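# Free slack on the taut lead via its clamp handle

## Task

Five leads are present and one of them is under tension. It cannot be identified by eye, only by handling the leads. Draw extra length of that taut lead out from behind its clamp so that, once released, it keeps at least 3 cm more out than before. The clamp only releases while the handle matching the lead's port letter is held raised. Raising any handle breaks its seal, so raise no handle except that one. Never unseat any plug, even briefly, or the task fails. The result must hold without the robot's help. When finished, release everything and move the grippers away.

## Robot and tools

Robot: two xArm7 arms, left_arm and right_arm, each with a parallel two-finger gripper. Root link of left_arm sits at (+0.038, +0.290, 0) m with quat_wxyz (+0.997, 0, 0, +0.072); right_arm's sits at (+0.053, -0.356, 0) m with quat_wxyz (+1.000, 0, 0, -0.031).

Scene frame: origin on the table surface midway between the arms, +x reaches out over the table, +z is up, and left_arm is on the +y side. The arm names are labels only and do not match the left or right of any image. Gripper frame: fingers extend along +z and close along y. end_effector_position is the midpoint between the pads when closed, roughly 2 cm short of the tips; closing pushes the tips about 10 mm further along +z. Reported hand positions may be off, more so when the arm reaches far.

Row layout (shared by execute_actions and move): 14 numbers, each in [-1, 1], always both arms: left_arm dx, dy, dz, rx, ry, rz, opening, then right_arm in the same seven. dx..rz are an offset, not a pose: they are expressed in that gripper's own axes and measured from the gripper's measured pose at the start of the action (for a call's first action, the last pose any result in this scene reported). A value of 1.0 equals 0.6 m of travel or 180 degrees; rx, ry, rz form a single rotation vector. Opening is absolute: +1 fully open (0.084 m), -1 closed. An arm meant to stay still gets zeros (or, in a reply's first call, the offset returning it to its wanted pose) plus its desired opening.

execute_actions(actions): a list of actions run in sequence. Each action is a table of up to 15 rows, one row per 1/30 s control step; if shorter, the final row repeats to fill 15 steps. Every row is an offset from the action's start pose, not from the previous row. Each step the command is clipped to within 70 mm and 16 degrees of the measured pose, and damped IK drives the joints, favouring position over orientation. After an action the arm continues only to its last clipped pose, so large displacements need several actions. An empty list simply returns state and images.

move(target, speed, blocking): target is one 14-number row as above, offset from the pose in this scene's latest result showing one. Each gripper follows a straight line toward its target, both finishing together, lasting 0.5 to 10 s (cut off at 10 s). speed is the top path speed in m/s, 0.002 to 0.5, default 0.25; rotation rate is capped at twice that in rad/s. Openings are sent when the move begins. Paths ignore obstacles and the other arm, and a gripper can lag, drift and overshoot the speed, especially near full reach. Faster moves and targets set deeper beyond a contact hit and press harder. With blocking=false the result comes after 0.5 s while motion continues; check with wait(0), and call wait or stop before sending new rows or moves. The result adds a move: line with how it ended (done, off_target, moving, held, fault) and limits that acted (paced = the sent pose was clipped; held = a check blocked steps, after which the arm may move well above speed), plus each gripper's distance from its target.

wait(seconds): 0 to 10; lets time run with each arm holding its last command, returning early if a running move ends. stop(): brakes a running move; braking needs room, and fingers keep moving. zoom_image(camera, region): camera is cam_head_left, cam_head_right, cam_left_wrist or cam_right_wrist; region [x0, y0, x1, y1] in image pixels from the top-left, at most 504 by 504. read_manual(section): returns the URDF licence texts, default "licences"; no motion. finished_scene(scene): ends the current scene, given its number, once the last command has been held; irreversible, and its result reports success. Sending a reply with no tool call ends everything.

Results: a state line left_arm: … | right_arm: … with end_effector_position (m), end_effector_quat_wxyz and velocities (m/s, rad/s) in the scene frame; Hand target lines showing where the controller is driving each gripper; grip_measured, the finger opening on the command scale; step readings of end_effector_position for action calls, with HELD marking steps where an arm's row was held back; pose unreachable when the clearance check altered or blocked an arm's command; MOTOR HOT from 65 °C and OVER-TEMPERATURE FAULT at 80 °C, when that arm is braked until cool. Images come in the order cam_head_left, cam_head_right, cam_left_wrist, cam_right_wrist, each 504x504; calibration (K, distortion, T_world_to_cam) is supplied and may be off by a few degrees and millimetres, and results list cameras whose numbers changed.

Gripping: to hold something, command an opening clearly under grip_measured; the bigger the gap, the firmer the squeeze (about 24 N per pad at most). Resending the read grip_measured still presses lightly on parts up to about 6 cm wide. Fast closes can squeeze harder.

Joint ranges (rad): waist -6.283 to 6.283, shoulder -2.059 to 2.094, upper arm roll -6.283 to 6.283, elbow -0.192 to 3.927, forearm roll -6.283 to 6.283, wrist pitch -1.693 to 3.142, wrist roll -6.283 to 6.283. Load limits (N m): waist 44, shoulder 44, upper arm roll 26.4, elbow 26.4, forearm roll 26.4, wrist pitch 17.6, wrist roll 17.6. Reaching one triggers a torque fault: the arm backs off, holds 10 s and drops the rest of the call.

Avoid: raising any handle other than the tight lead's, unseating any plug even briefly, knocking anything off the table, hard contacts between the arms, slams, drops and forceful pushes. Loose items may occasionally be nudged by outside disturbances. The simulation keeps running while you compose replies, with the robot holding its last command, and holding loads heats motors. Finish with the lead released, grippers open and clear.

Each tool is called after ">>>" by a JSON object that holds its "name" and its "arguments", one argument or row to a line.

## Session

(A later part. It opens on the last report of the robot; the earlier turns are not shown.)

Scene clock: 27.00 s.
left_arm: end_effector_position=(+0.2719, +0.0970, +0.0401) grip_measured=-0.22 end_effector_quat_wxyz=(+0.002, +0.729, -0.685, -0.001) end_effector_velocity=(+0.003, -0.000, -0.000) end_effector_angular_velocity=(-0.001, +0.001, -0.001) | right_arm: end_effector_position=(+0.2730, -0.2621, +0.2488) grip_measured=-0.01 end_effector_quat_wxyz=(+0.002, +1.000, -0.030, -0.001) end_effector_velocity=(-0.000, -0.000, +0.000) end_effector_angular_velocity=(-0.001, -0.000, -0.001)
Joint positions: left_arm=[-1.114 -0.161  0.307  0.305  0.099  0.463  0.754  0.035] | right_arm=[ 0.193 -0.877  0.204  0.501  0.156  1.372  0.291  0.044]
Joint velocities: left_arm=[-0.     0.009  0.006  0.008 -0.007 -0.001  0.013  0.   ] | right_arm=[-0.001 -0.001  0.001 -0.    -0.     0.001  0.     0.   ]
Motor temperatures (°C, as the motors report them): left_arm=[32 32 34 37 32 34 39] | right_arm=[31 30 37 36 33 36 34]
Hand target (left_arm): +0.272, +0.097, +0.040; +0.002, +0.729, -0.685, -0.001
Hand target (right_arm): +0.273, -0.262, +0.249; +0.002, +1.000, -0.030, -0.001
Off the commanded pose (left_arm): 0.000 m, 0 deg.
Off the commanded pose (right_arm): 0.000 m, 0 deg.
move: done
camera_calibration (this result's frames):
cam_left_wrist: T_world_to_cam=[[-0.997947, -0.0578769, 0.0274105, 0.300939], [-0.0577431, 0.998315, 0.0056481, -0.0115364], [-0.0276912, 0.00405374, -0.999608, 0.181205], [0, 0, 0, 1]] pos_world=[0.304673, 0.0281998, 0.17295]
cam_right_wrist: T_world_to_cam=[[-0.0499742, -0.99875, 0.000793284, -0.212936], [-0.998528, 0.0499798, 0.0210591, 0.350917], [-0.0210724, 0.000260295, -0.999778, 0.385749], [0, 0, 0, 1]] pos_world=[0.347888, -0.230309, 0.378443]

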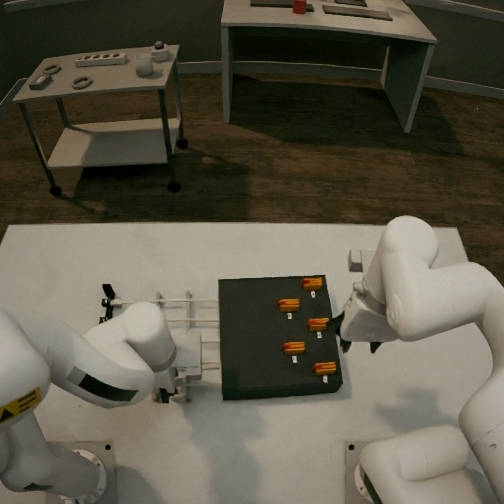

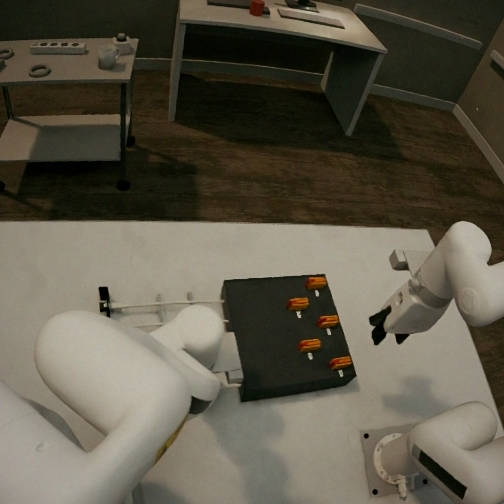

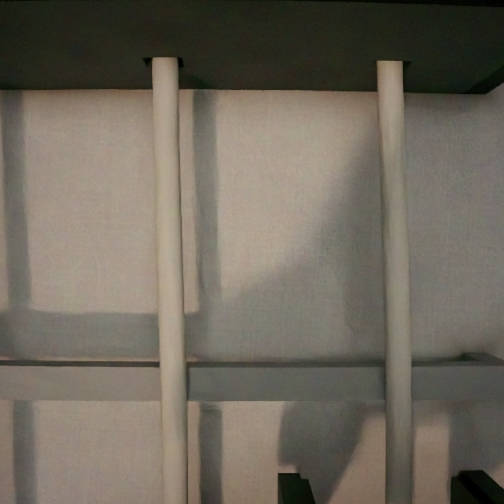

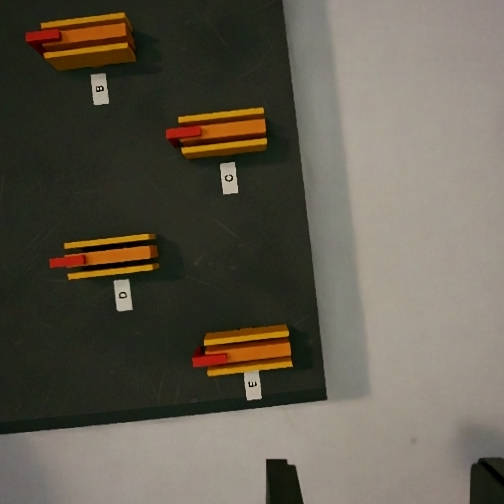

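>>> {"name": "move", "arguments": {
  "target": [0,0.004,0,0,0,0,-0.92,0,0,0,0,0,0,0]
}}

>>> {"name": "move", "arguments": {
  "target": [-0.02,0,0,0,0,0,-0.92,0,0,0,0,0,0,0],
  "speed": 0.015
}}

>>> {"name": "zoom_image", "arguments": {
  "camera": "cam_head_left",
  "region": [60,300,260,430]
}}

Scene clock: 28.13 s.
left_arm: end_effector_position=(+0.2696, +0.0968, +0.0401) grip_measured=-0.88 end_effector_quat_wxyz=(+0.002, +0.729, -0.685, -0.001) end_effector_velocity=(-0.001, -0.000, +0.000) end_effector_angular_velocity=(-0.000, -0.001, +0.000) | right_arm: end_effector_position=(+0.2730, -0.2621, +0.2488) grip_measured=-0.01 end_effector_quat_wxyz=(+0.002, +1.000, -0.030, -0.001) end_effector_velocity=(+0.000, -0.000, +0.000) end_effector_angular_velocity=(+0.001, -0.001, -0.001)
Joint positions: left_arm=[-1.115 -0.167  0.304  0.3    0.101  0.463  0.748  0.005] | right_arm=[ 0.193 -0.877  0.204  0.501  0.156  1.372  0.291  0.044]
Joint velocities: left_arm=[-0.    -0.004 -0.002 -0.003  0.002 -0.    -0.005  0.   ] | right_arm=[ 0.    -0.001 -0.002 -0.    -0.     0.    -0.    -0.   ]
Motor temperatures (°C, as the motors report them): left_arm=[32 32 34 37 32 34 39] | right_arm=[31 30 37 36 33 36 34]
Hand target (left_arm): +0.269, +0.097, +0.040; +0.002, +0.729, -0.685, -0.001
Hand target (right_arm): +0.273, -0.262, +0.249; +0.002, +1.000, -0.030, -0.001
Off the commanded pose (left_arm): 0.000 m, 0 deg.
Off the commanded pose (right_arm): 0.000 m, 0 deg.
move: done
camera_calibration (this result's frames):
cam_left_wrist: T_world_to_cam=[[-0.99795, -0.0578271, 0.0274151, 0.298704], [-0.0576951, 0.998319, 0.00558429, -0.0115096], [-0.027692, 0.00399113, -0.999609, 0.181167], [0, 0, 0, 1]] pos_world=[0.302444, 0.0280404, 0.172972]
cam_right_wrist: T_world_to_cam=[[-0.0499738, -0.99875, 0.000793369, -0.212936], [-0.998528, 0.0499794, 0.0210591, 0.350917], [-0.0210724, 0.000260201, -0.999778, 0.385749], [0, 0, 0, 1]] pos_world=[0.347888, -0.230309, 0.378443]

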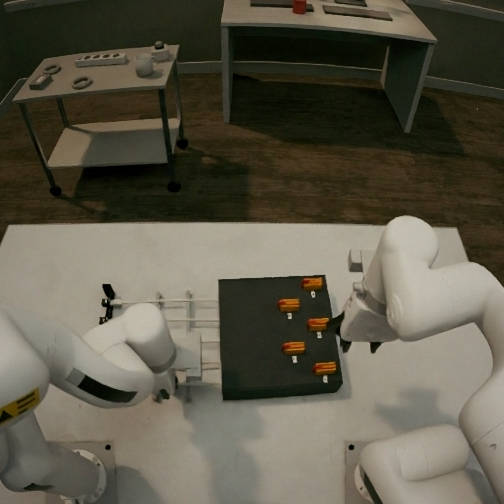

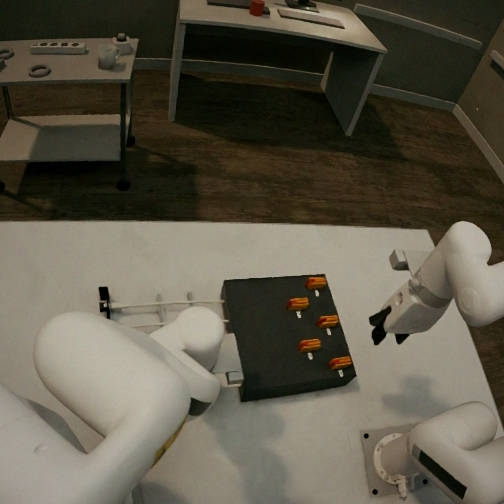

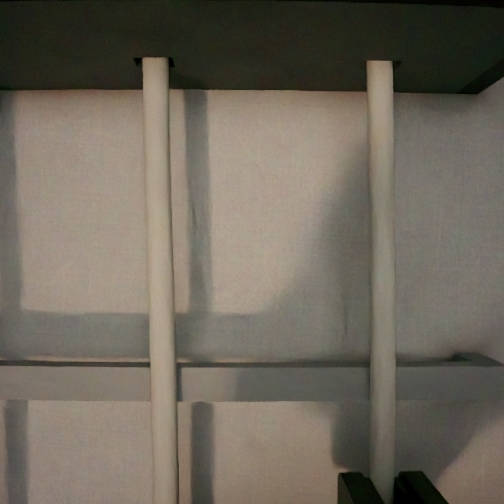

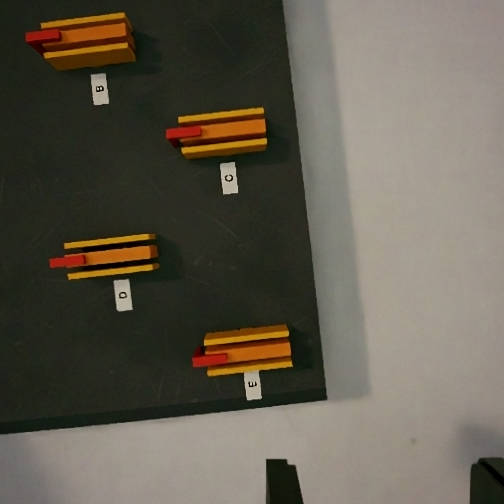

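Scene clock: 29.23 s.
left_arm: end_effector_position=(+0.2688, +0.1084, +0.0401) grip_measured=-0.88 end_effector_quat_wxyz=(+0.003, +0.729, -0.685, -0.001) end_effector_velocity=(+0.000, +0.003, +0.000) end_effector_angular_velocity=(-0.000, -0.001, -0.001) | right_arm: end_effector_position=(+0.2730, -0.2621, +0.2488) grip_measured=-0.01 end_effector_quat_wxyz=(+0.002, +1.000, -0.030, -0.001) end_effector_velocity=(+0.000, -0.000, +0.000) end_effector_angular_velocity=(+0.002, -0.000, -0.001)
Joint positions: left_arm=[-1.093 -0.194  0.317  0.274  0.124  0.464  0.761  0.005] | right_arm=[ 0.193 -0.877  0.204  0.501  0.156  1.372  0.291  0.044]
Joint velocities: left_arm=[ 0.006 -0.007  0.003 -0.006  0.007 -0.     0.003 -0.   ] | right_arm=[ 0.     0.001 -0.002  0.     0.    -0.001 -0.    -0.   ]
Motor temperatures (°C, as the motors report them): left_arm=[32 32 34 37 32 34 39] | right_arm=[31 30 37 36 33 36 34]
Hand target (left_arm): +0.269, +0.109, +0.040; +0.003, +0.729, -0.685, -0.001
Hand target (right_arm): +0.273, -0.262, +0.249; +0.002, +1.000, -0.030, -0.001
Off the commanded pose (left_arm): 0.000 m, 0 deg.
Off the commanded pose (right_arm): 0.000 m, 0 deg.
move: done
camera_calibration (this result's frames):
cam_left_wrist: T_world_to_cam=[[-0.997943, -0.0578416, 0.0276418, 0.298563], [-0.057711, 0.998318, 0.00550055, -0.0231341], [-0.0279135, 0.00389399, -0.999603, 0.181101], [0, 0, 0, 1]] pos_world=[0.301669, 0.0396593, 0.172904]
cam_right_wrist: T_world_to_cam=[[-0.0499739, -0.99875, 0.000793363, -0.212936], [-0.998528, 0.0499795, 0.0210592, 0.350917], [-0.0210725, 0.000260213, -0.999778, 0.385749], [0, 0, 0, 1]] pos_world=[0.347888, -0.230309, 0.378442]

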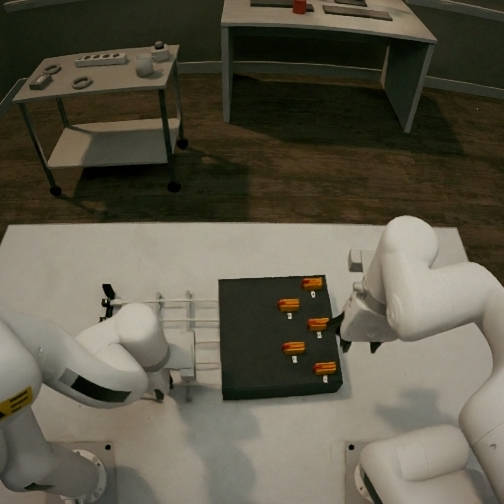

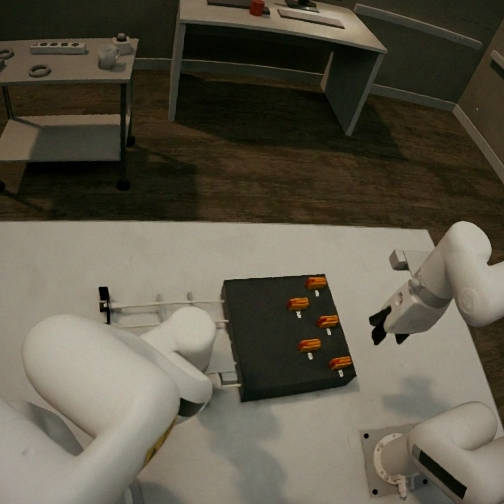

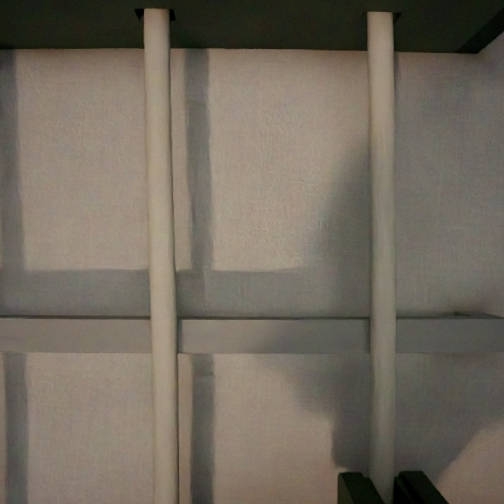

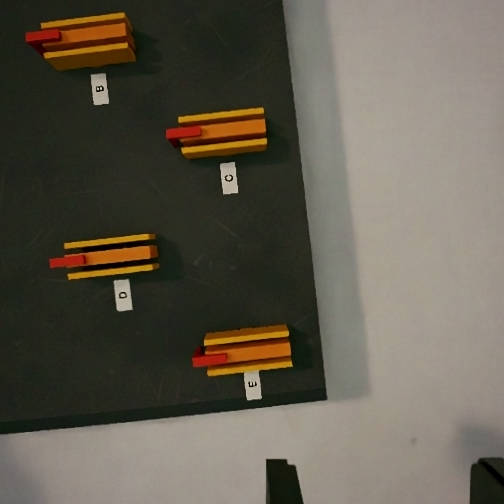

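Region (60, 300, 260, 430) of cam_head_left's 504x504 image, scaled by 2.520, with more detail than that image has; it fills the top 328 rows of this view, and the rest is white.

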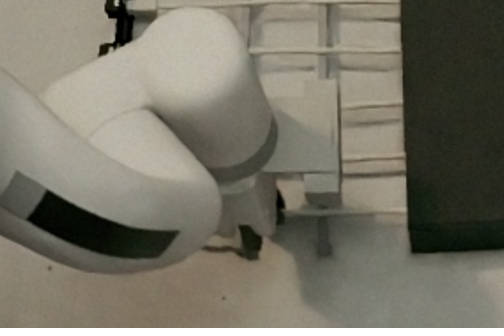

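>>> {"name": "move", "arguments": {
  "target": [0,0,0,0,0,0,-0.2,0,0,0,0,0,0,0]
}}

>>> {"name": "move", "arguments": {
  "target": [0,0,-0.06,0,0,0,-0.2,0,0,0,0,0,0,0]
}}

>>> {"name": "move", "arguments": {
  "target": [0.015,-0.088,0,0,0,-0.995,-0.2,0,0,0,0,0,0,0],
  "speed": 0.5
}}

>>> {"name": "move", "arguments": {
  "target": [0,0,0.06,0,0,0,-0.2,0,0,0,0,0,0,0],
  "speed": 0.1
}}

>>> {"name": "move", "arguments": {
  "target": [0,0,0,0,0,0,-0.92,0,0,0,0,0,0,0]
}}

>>> {"name": "move", "arguments": {
  "target": [0.016,0,0,0,0,0,-0.92,0,0,0,0,0,0,0],
  "speed": 0.02
}}

Scene clock: 30.67 s.
left_arm: end_effector_position=(+0.2688, +0.1085, +0.0401) grip_measured=-0.22 end_effector_quat_wxyz=(+0.003, +0.729, -0.685, -0.001) end_effector_velocity=(+0.000, -0.000, +0.000) end_effector_angular_velocity=(-0.001, -0.001, -0.000) | right_arm: end_effector_position=(+0.2730, -0.2621, +0.2488) grip_measured=-0.01 end_effector_quat_wxyz=(+0.002, +1.000, -0.030, -0.001) end_effector_velocity=(-0.000, -0.000, -0.000) end_effector_angular_velocity=(+0.000, +0.001, +0.001)
Joint positions: left_arm=[-1.093 -0.194  0.317  0.273  0.124  0.464  0.761  0.035] | right_arm=[ 0.193 -0.877  0.204  0.501  0.156  1.372  0.291  0.044]
Joint velocities: left_arm=[-0.001 -0.     0.     0.001 -0.001 -0.    -0.     0.   ] | right_arm=[ 0.001  0.    -0.001 -0.    -0.     0.001 -0.001 -0.   ]
Motor temperatures (°C, as the motors report them): left_arm=[32 32 34 37 32 34 39] | right_arm=[31 30 37 36 33 36 34]
Hand target (left_arm): +0.269, +0.108, +0.040; +0.003, +0.729, -0.685, -0.001
Hand target (right_arm): +0.273, -0.262, +0.249; +0.002, +1.000, -0.030, -0.001
Off the commanded pose (left_arm): 0.000 m, 0 deg.
Off the commanded pose (right_arm): 0.000 m, 0 deg.
move: done
camera_calibration (this result's frames):
cam_left_wrist: T_world_to_cam=[[-0.997936, -0.0579202, 0.0277436, 0.298543], [-0.0577864, 0.998313, 0.00560228, -0.02319], [-0.0280213, 0.00398751, -0.999599, 0.181088], [0, 0, 0, 1]] pos_world=[0.301661, 0.0397205, 0.172863]
cam_right_wrist: T_world_to_cam=[[-0.0499739, -0.99875, 0.000793282, -0.212936], [-0.998528, 0.0499795, 0.021059, 0.350917], [-0.0210723, 0.000260284, -0.999778, 0.385749], [0, 0, 0, 1]] pos_world=[0.347888, -0.230309, 0.378443]

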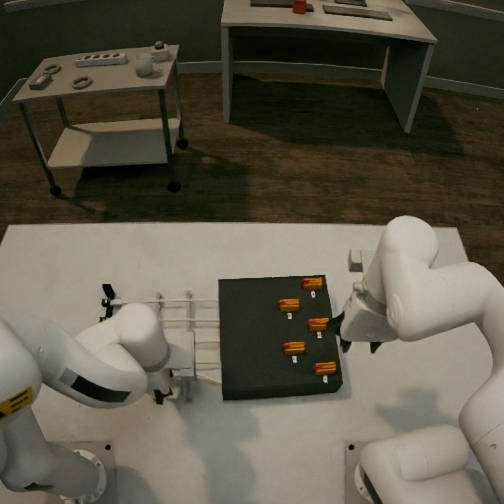

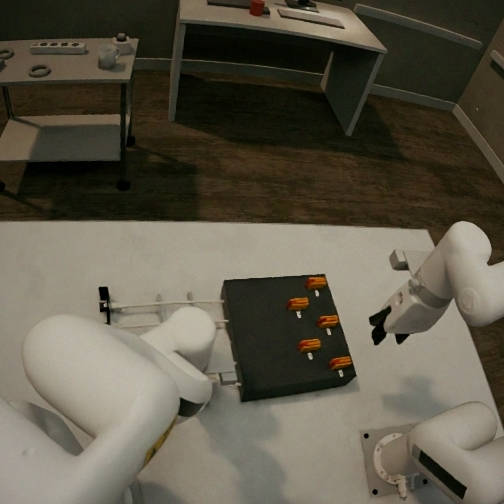

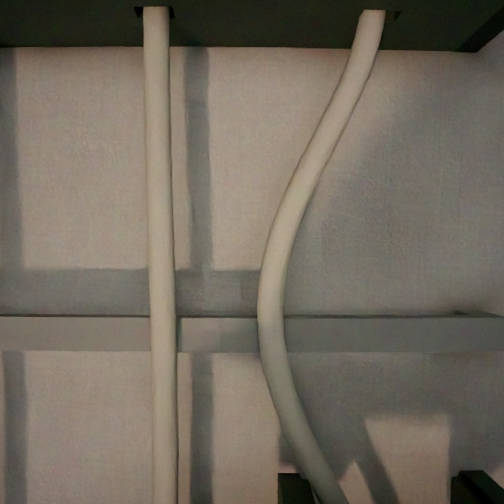

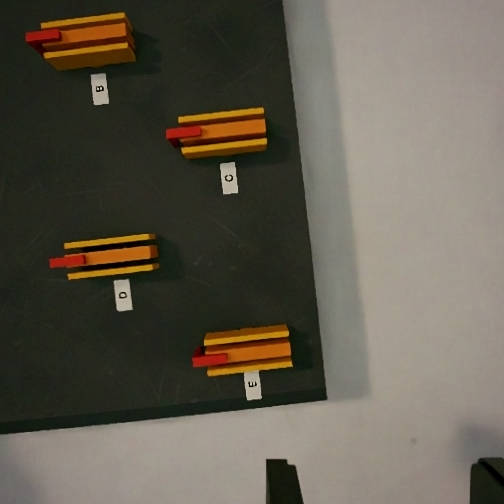

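Scene clock: 31.67 s.
left_arm: end_effector_position=(+0.2690, +0.1085, +0.0756) grip_measured=-0.21 end_effector_quat_wxyz=(+0.003, +0.729, -0.685, -0.001) end_effector_velocity=(-0.000, +0.000, +0.003) end_effector_angular_velocity=(-0.001, +0.000, +0.001) | right_arm: end_effector_position=(+0.2730, -0.2621, +0.2488) grip_measured=-0.01 end_effector_quat_wxyz=(+0.002, +1.000, -0.030, -0.001) end_effector_velocity=(-0.000, -0.000, +0.000) end_effector_angular_velocity=(-0.000, +0.000, +0.001)
Joint positions: left_arm=[-1.074 -0.335  0.298  0.298  0.157  0.628  0.735  0.035] | right_arm=[ 0.193 -0.877  0.204  0.501  0.156  1.372  0.291  0.044]
Joint velocities: left_arm=[ 0.001 -0.011 -0.002  0.001  0.001  0.012 -0.002  0.   ] | right_arm=[-0.    -0.     0.     0.    -0.     0.001 -0.001  0.   ]
Motor temperatures (°C, as the motors report them): left_arm=[32 32 34 37 32 34 39] | right_arm=[31 30 37 36 33 36 34]
Hand target (left_arm): +0.269, +0.109, +0.076; +0.003, +0.729, -0.685, -0.001
Hand target (right_arm): +0.273, -0.262, +0.249; +0.002, +1.000, -0.030, -0.001
Off the commanded pose (left_arm): 0.000 m, 0 deg.
Off the commanded pose (right_arm): 0.000 m, 0 deg.
move: done
camera_calibration (this result's frames):
cam_left_wrist: T_world_to_cam=[[-0.997928, -0.0579276, 0.0279906, 0.297753], [-0.0577894, 0.998312, 0.00572194, -0.0234379], [-0.0282748, 0.00409253, -0.999592, 0.216647], [0, 0, 0, 1]] pos_world=[0.301908, 0.0397599, 0.208358]
cam_right_wrist: T_world_to_cam=[[-0.0499739, -0.99875, 0.000793392, -0.212936], [-0.998528, 0.0499795, 0.021059, 0.350917], [-0.0210723, 0.000260175, -0.999778, 0.385749], [0, 0, 0, 1]] pos_world=[0.347888, -0.230309, 0.378443]

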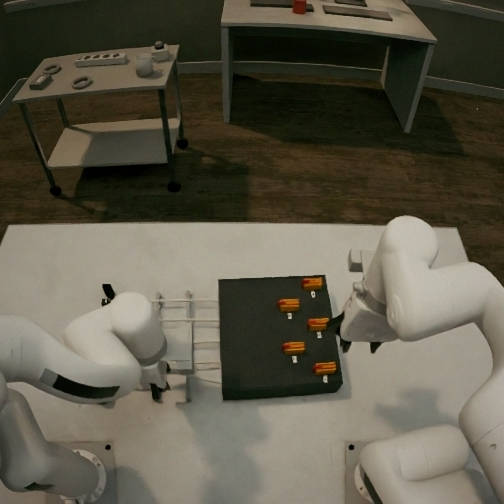

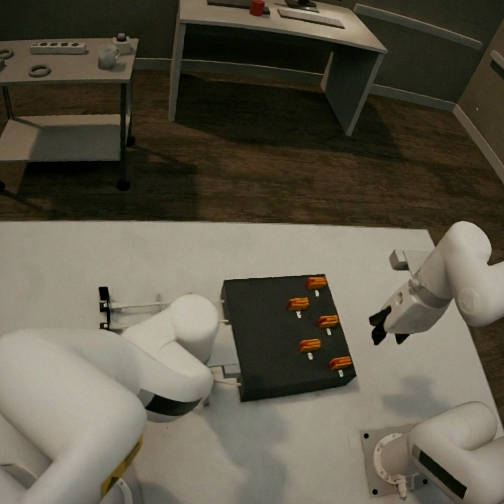

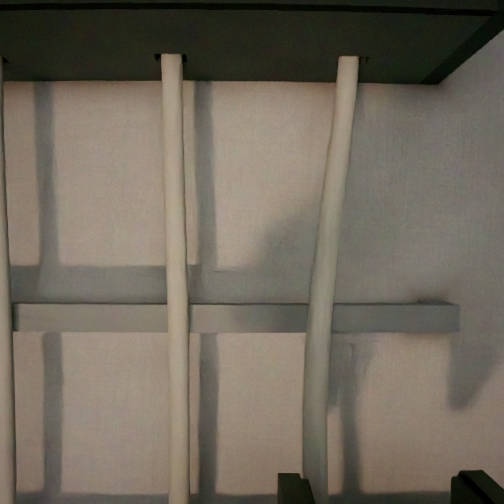

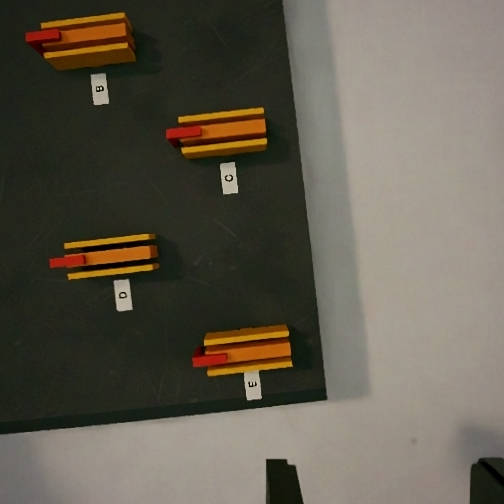

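Scene clock: 35.57 s.
left_arm: end_effector_position=(+0.3222, +0.1029, +0.0753) grip_measured=-0.22 end_effector_quat_wxyz=(-0.001, +0.691, +0.723, -0.004) end_effector_velocity=(+0.000, +0.000, -0.000) end_effector_angular_velocity=(+0.010, -0.002, +0.013) | right_arm: end_effector_position=(+0.2730, -0.2621, +0.2488) grip_measured=-0.01 end_effector_quat_wxyz=(+0.002, +1.000, -0.030, -0.001) end_effector_velocity=(-0.000, +0.000, -0.000) end_effector_angular_velocity=(-0.001, +0.000, +0.001)
Joint positions: left_arm=[-0.659 -0.156 -0.065  0.45  -0.029  0.609 -2.171  0.035] | right_arm=[ 0.193 -0.877  0.204  0.501  0.156  1.372  0.291  0.044]
Joint velocities: left_arm=[ 0.003  0.003 -0.008  0.003  0.016  0.004 -0.03  -0.   ] | right_arm=[ 0.001  0.     0.001  0.     0.     0.    -0.     0.   ]
Motor temperatures (°C, as the motors report them): left_arm=[32 32 34 38 32 34 39] | right_arm=[31 30 38 36 33 36 34]
Hand target (left_arm): +0.322, +0.103, +0.075; -0.001, +0.691, +0.723, -0.003
Hand target (right_arm): +0.273, -0.262, +0.249; +0.002, +1.000, -0.030, -0.001
Off the commanded pose (left_arm): 0.000 m, 0 deg.
Off the commanded pose (right_arm): 0.000 m, 0 deg.
move: done
camera_calibration (this result's frames):
cam_left_wrist: T_world_to_cam=[[0.999017, 0.0413405, 0.0159762, -0.302232], [0.0411707, -0.999094, 0.010813, 0.158508], [0.0164088, -0.0101446, -0.999814, 0.205025], [0, 0, 0, 1]] pos_world=[0.292045, 0.172938, 0.208101]
cam_right_wrist: T_world_to_cam=[[-0.0499741, -0.99875, 0.000793358, -0.212936], [-0.998528, 0.0499797, 0.0210593, 0.350917], [-0.0210726, 0.000260228, -0.999778, 0.385749], [0, 0, 0, 1]] pos_world=[0.347888, -0.230309, 0.378442]

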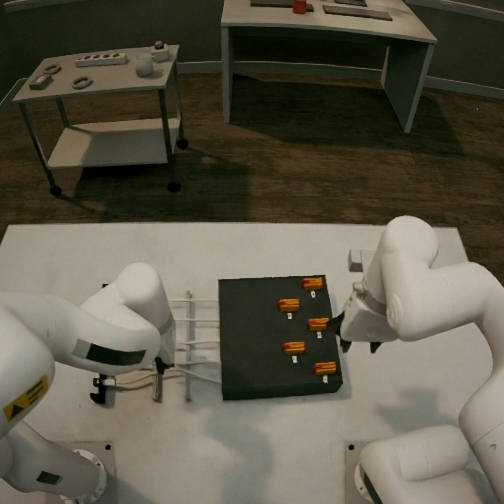

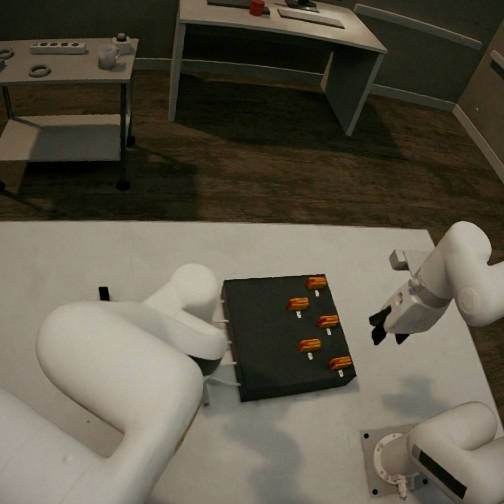

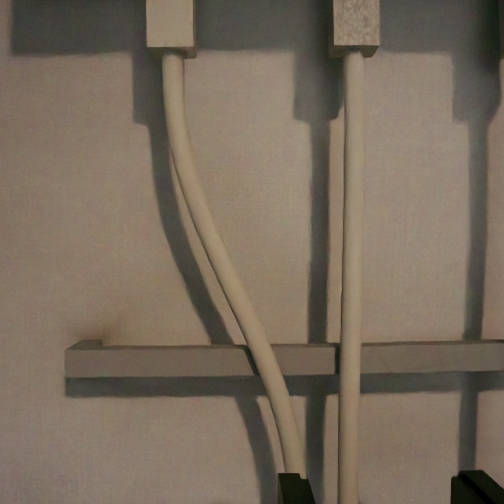

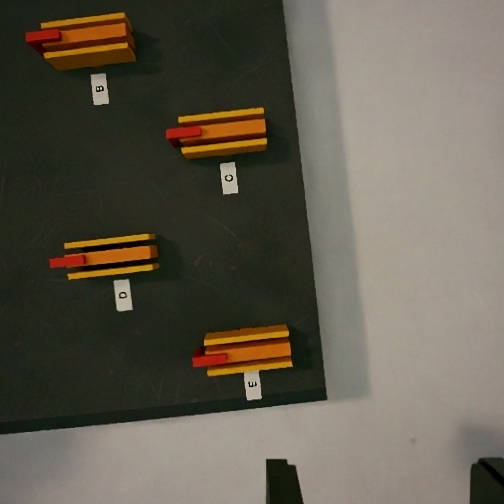

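Scene clock: 36.57 s.
left_arm: end_effector_position=(+0.3217, +0.1029, +0.0397) grip_measured=-0.21 end_effector_quat_wxyz=(-0.001, +0.691, +0.723, -0.004) end_effector_velocity=(+0.001, +0.000, -0.003) end_effector_angular_velocity=(+0.000, +0.000, +0.001) | right_arm: end_effector_position=(+0.2730, -0.2621, +0.2488) grip_measured=-0.01 end_effector_quat_wxyz=(+0.002, +1.000, -0.030, -0.001) end_effector_velocity=(+0.000, +0.000, -0.000) end_effector_angular_velocity=(-0.001, +0.001, -0.000)
Joint positions: left_arm=[-0.658 -0.04  -0.067  0.43  -0.02   0.473 -2.178  0.035] | right_arm=[ 0.193 -0.877  0.204  0.501  0.156  1.372  0.291  0.044]
Joint velocities: left_arm=[ 0.001  0.011  0.001  0.     0.002 -0.01  -0.001  0.   ] | right_arm=[-0.     0.001  0.001 -0.    -0.    -0.001  0.     0.   ]
Motor temperatures (°C, as the motors report them): left_arm=[32 32 34 38 32 34 39] | right_arm=[31 30 38 37 33 36 34]
Hand target (left_arm): +0.322, +0.103, +0.039; -0.001, +0.691, +0.723, -0.004
Hand target (right_arm): +0.273, -0.262, +0.249; +0.002, +1.000, -0.030, -0.001
Off the commanded pose (left_arm): 0.000 m, 0 deg.
Off the commanded pose (right_arm): 0.000 m, 0 deg.
move: done
camera_calibration (this result's frames):
cam_left_wrist: T_world_to_cam=[[0.999027, 0.0412761, 0.015531, -0.30113], [0.0411165, -0.9991, 0.0104592, 0.158996], [0.0159487, -0.0098104, -0.999825, 0.16948], [0, 0, 0, 1]] pos_world=[0.291597, 0.172945, 0.172464]
cam_right_wrist: T_world_to_cam=[[-0.049974, -0.99875, 0.000793338, -0.212936], [-0.998528, 0.0499796, 0.0210592, 0.350917], [-0.0210725, 0.000260243, -0.999778, 0.385749], [0, 0, 0, 1]] pos_world=[0.347888, -0.230309, 0.378442]

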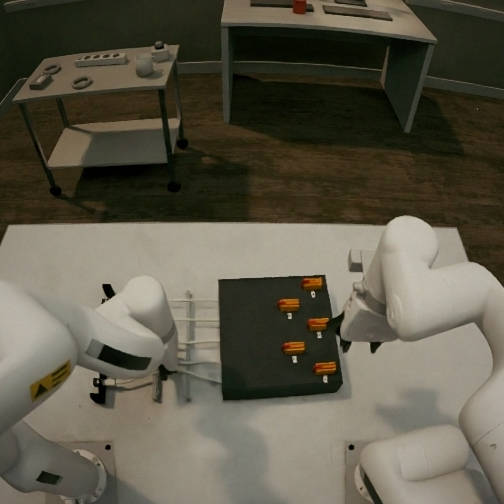

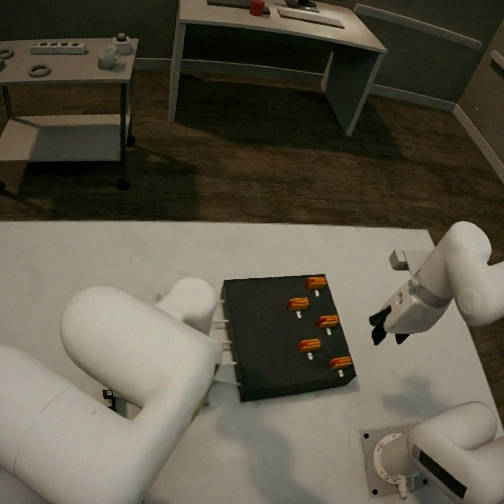

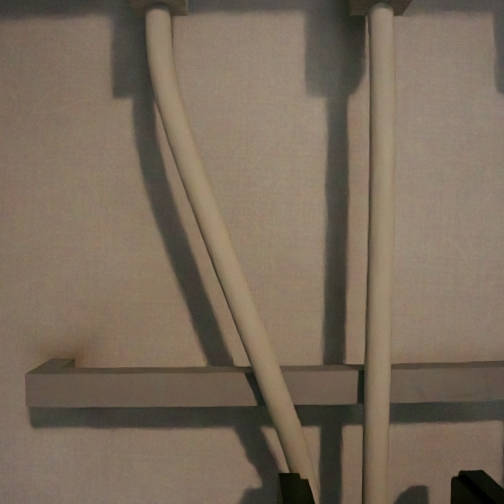

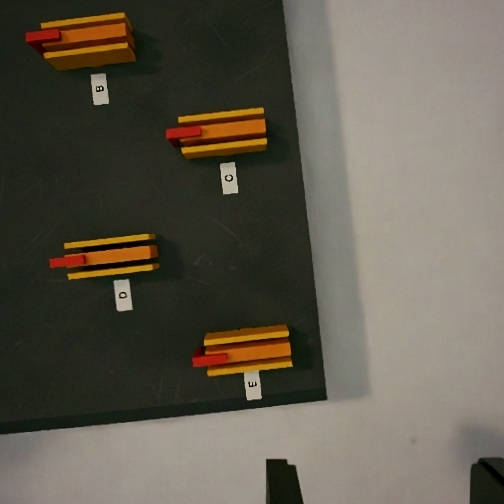

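Scene clock: 37.07 s.
left_arm: end_effector_position=(+0.3220, +0.1025, +0.0399) grip_measured=-0.88 end_effector_quat_wxyz=(-0.001, +0.691, +0.723, -0.003) end_effector_velocity=(-0.001, +0.000, -0.000) end_effector_angular_velocity=(+0.001, +0.002, -0.000) | right_arm: end_effector_position=(+0.2730, -0.2621, +0.2488) grip_measured=-0.01 end_effector_quat_wxyz=(+0.002, +1.000, -0.030, -0.001) end_effector_velocity=(+0.000, -0.000, -0.000) end_effector_angular_velocity=(+0.001, +0.001, -0.002)
Joint positions: left_arm=[-0.658 -0.04  -0.068  0.43  -0.02   0.473 -2.178  0.005] | right_arm=[ 0.193 -0.877  0.204  0.501  0.156  1.372  0.291  0.044]
Joint velocities: left_arm=[-0.    -0.001 -0.    -0.001 -0.001  0.002  0.001 -0.   ] | right_arm=[-0.001  0.001 -0.001 -0.     0.     0.    -0.    -0.   ]
Motor temperatures (°C, as the motors report them): left_arm=[32 32 34 38 32 34 39] | right_arm=[31 30 38 37 33 36 34]
Hand target (left_arm): +0.322, +0.103, +0.040; -0.001, +0.691, +0.723, -0.004
Hand target (right_arm): +0.273, -0.262, +0.249; +0.002, +1.000, -0.030, -0.001
Off the commanded pose (left_arm): 0.001 m, 0 deg.
Off the commanded pose (right_arm): 0.000 m, 0 deg.
move: done
camera_calibration (this result's frames):
cam_left_wrist: T_world_to_cam=[[0.999029, 0.0408237, 0.0165874, -0.301435], [0.0406409, -0.999111, 0.0112112, 0.158685], [0.0170304, -0.0105262, -0.9998, 0.16945], [0, 0, 0, 1]] pos_world=[0.291807, 0.172633, 0.172638]
cam_right_wrist: T_world_to_cam=[[-0.0499743, -0.99875, 0.000793388, -0.212936], [-0.998528, 0.0499799, 0.0210593, 0.350917], [-0.0210726, 0.000260202, -0.999778, 0.385749], [0, 0, 0, 1]] pos_world=[0.347888, -0.230309, 0.378442]

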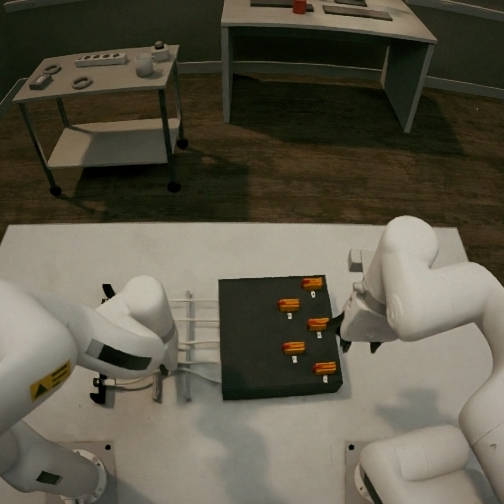

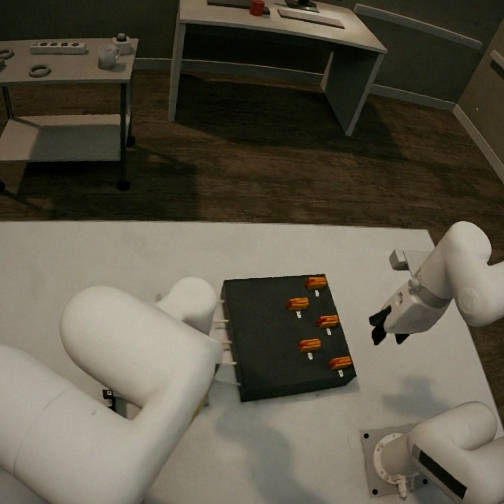

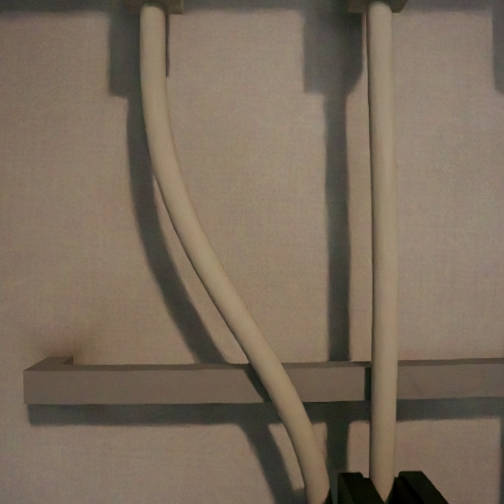

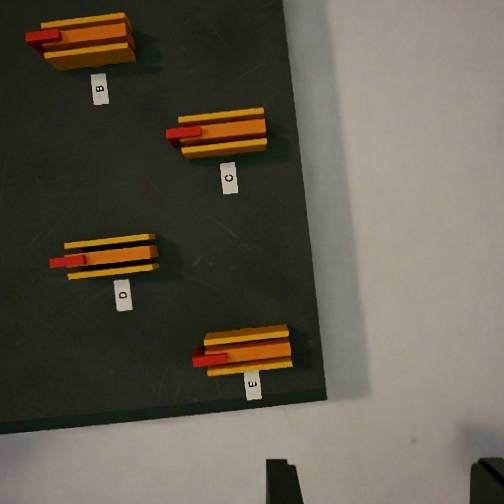

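Scene clock: 37.93 s.
left_arm: end_effector_position=(+0.3228, +0.1091, +0.0413) grip_measured=-0.88 end_effector_quat_wxyz=(+0.003, +0.693, +0.721, -0.003) end_effector_velocity=(-0.000, +0.005, -0.001) end_effector_angular_velocity=(+0.001, +0.002, +0.008) | right_arm: end_effector_position=(+0.2730, -0.2621, +0.2488) grip_measured=-0.01 end_effector_quat_wxyz=(+0.002, +1.000, -0.030, -0.001) end_effector_velocity=(-0.000, +0.000, +0.000) end_effector_angular_velocity=(-0.000, -0.000, +0.002)
Joint positions: left_arm=[-0.648 -0.056 -0.061  0.415 -0.022  0.467 -2.154  0.005] | right_arm=[ 0.193 -0.877  0.204  0.501  0.156  1.372  0.291  0.044]
Joint velocities: left_arm=[ 0.008 -0.002  0.005 -0.008  0.001 -0.004  0.005 -0.   ] | right_arm=[ 0.    -0.001  0.     0.     0.     0.    -0.001  0.   ]
Motor temperatures (°C, as the motors report them): left_arm=[32 32 34 37 32 34 39] | right_arm=[31 30 38 37 33 36 34]
Hand target (left_arm): +0.322, +0.112, +0.040; -0.001, +0.691, +0.723, -0.004
Hand target (right_arm): +0.273, -0.262, +0.249; +0.002, +1.000, -0.030, -0.001
Off the commanded pose (left_arm): 0.004 m, 0 deg.
Off the commanded pose (right_arm): 0.000 m, 0 deg.
move: off_target (left_arm)
camera_calibration (this result's frames):
cam_left_wrist: T_world_to_cam=[[0.999105, 0.0361322, 0.022008, -0.302211], [0.035807, -0.999246, 0.0149926, 0.16659], [0.0225332, -0.0141911, -0.999645, 0.169515], [0, 0, 0, 1]] pos_world=[0.292156, 0.179789, 0.173609]
cam_right_wrist: T_world_to_cam=[[-0.0499743, -0.99875, 0.000793375, -0.212936], [-0.998528, 0.04998, 0.0210594, 0.350917], [-0.0210728, 0.000260224, -0.999778, 0.385749], [0, 0, 0, 1]] pos_world=[0.347888, -0.230309, 0.378442]

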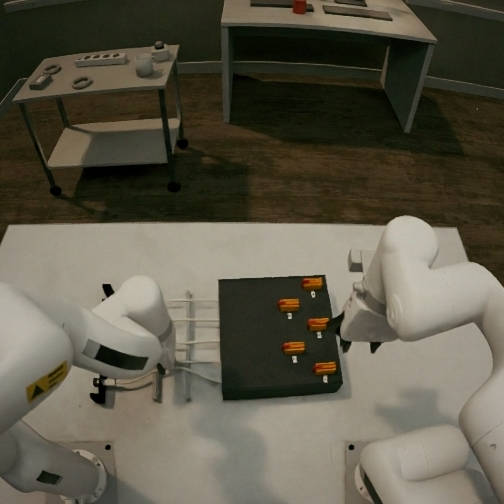

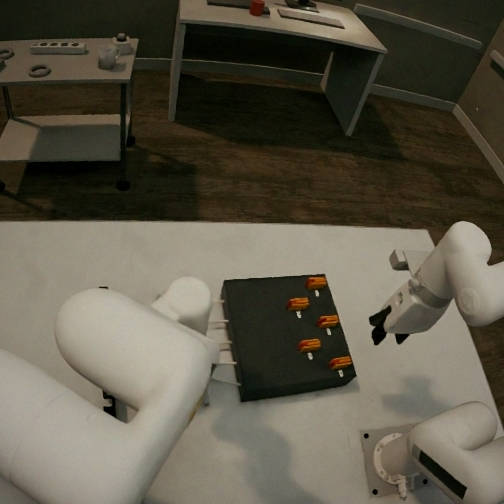

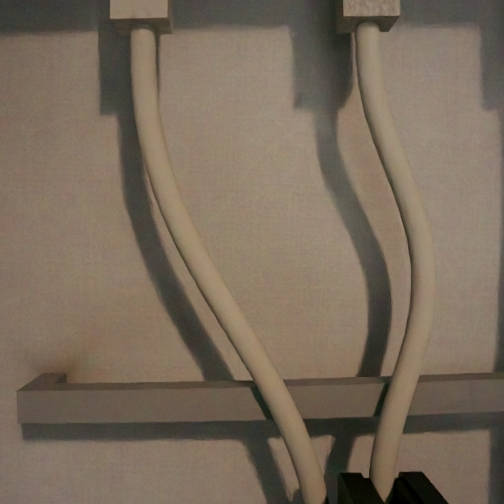

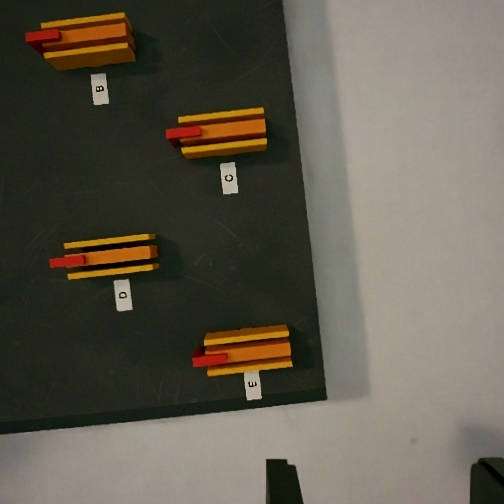

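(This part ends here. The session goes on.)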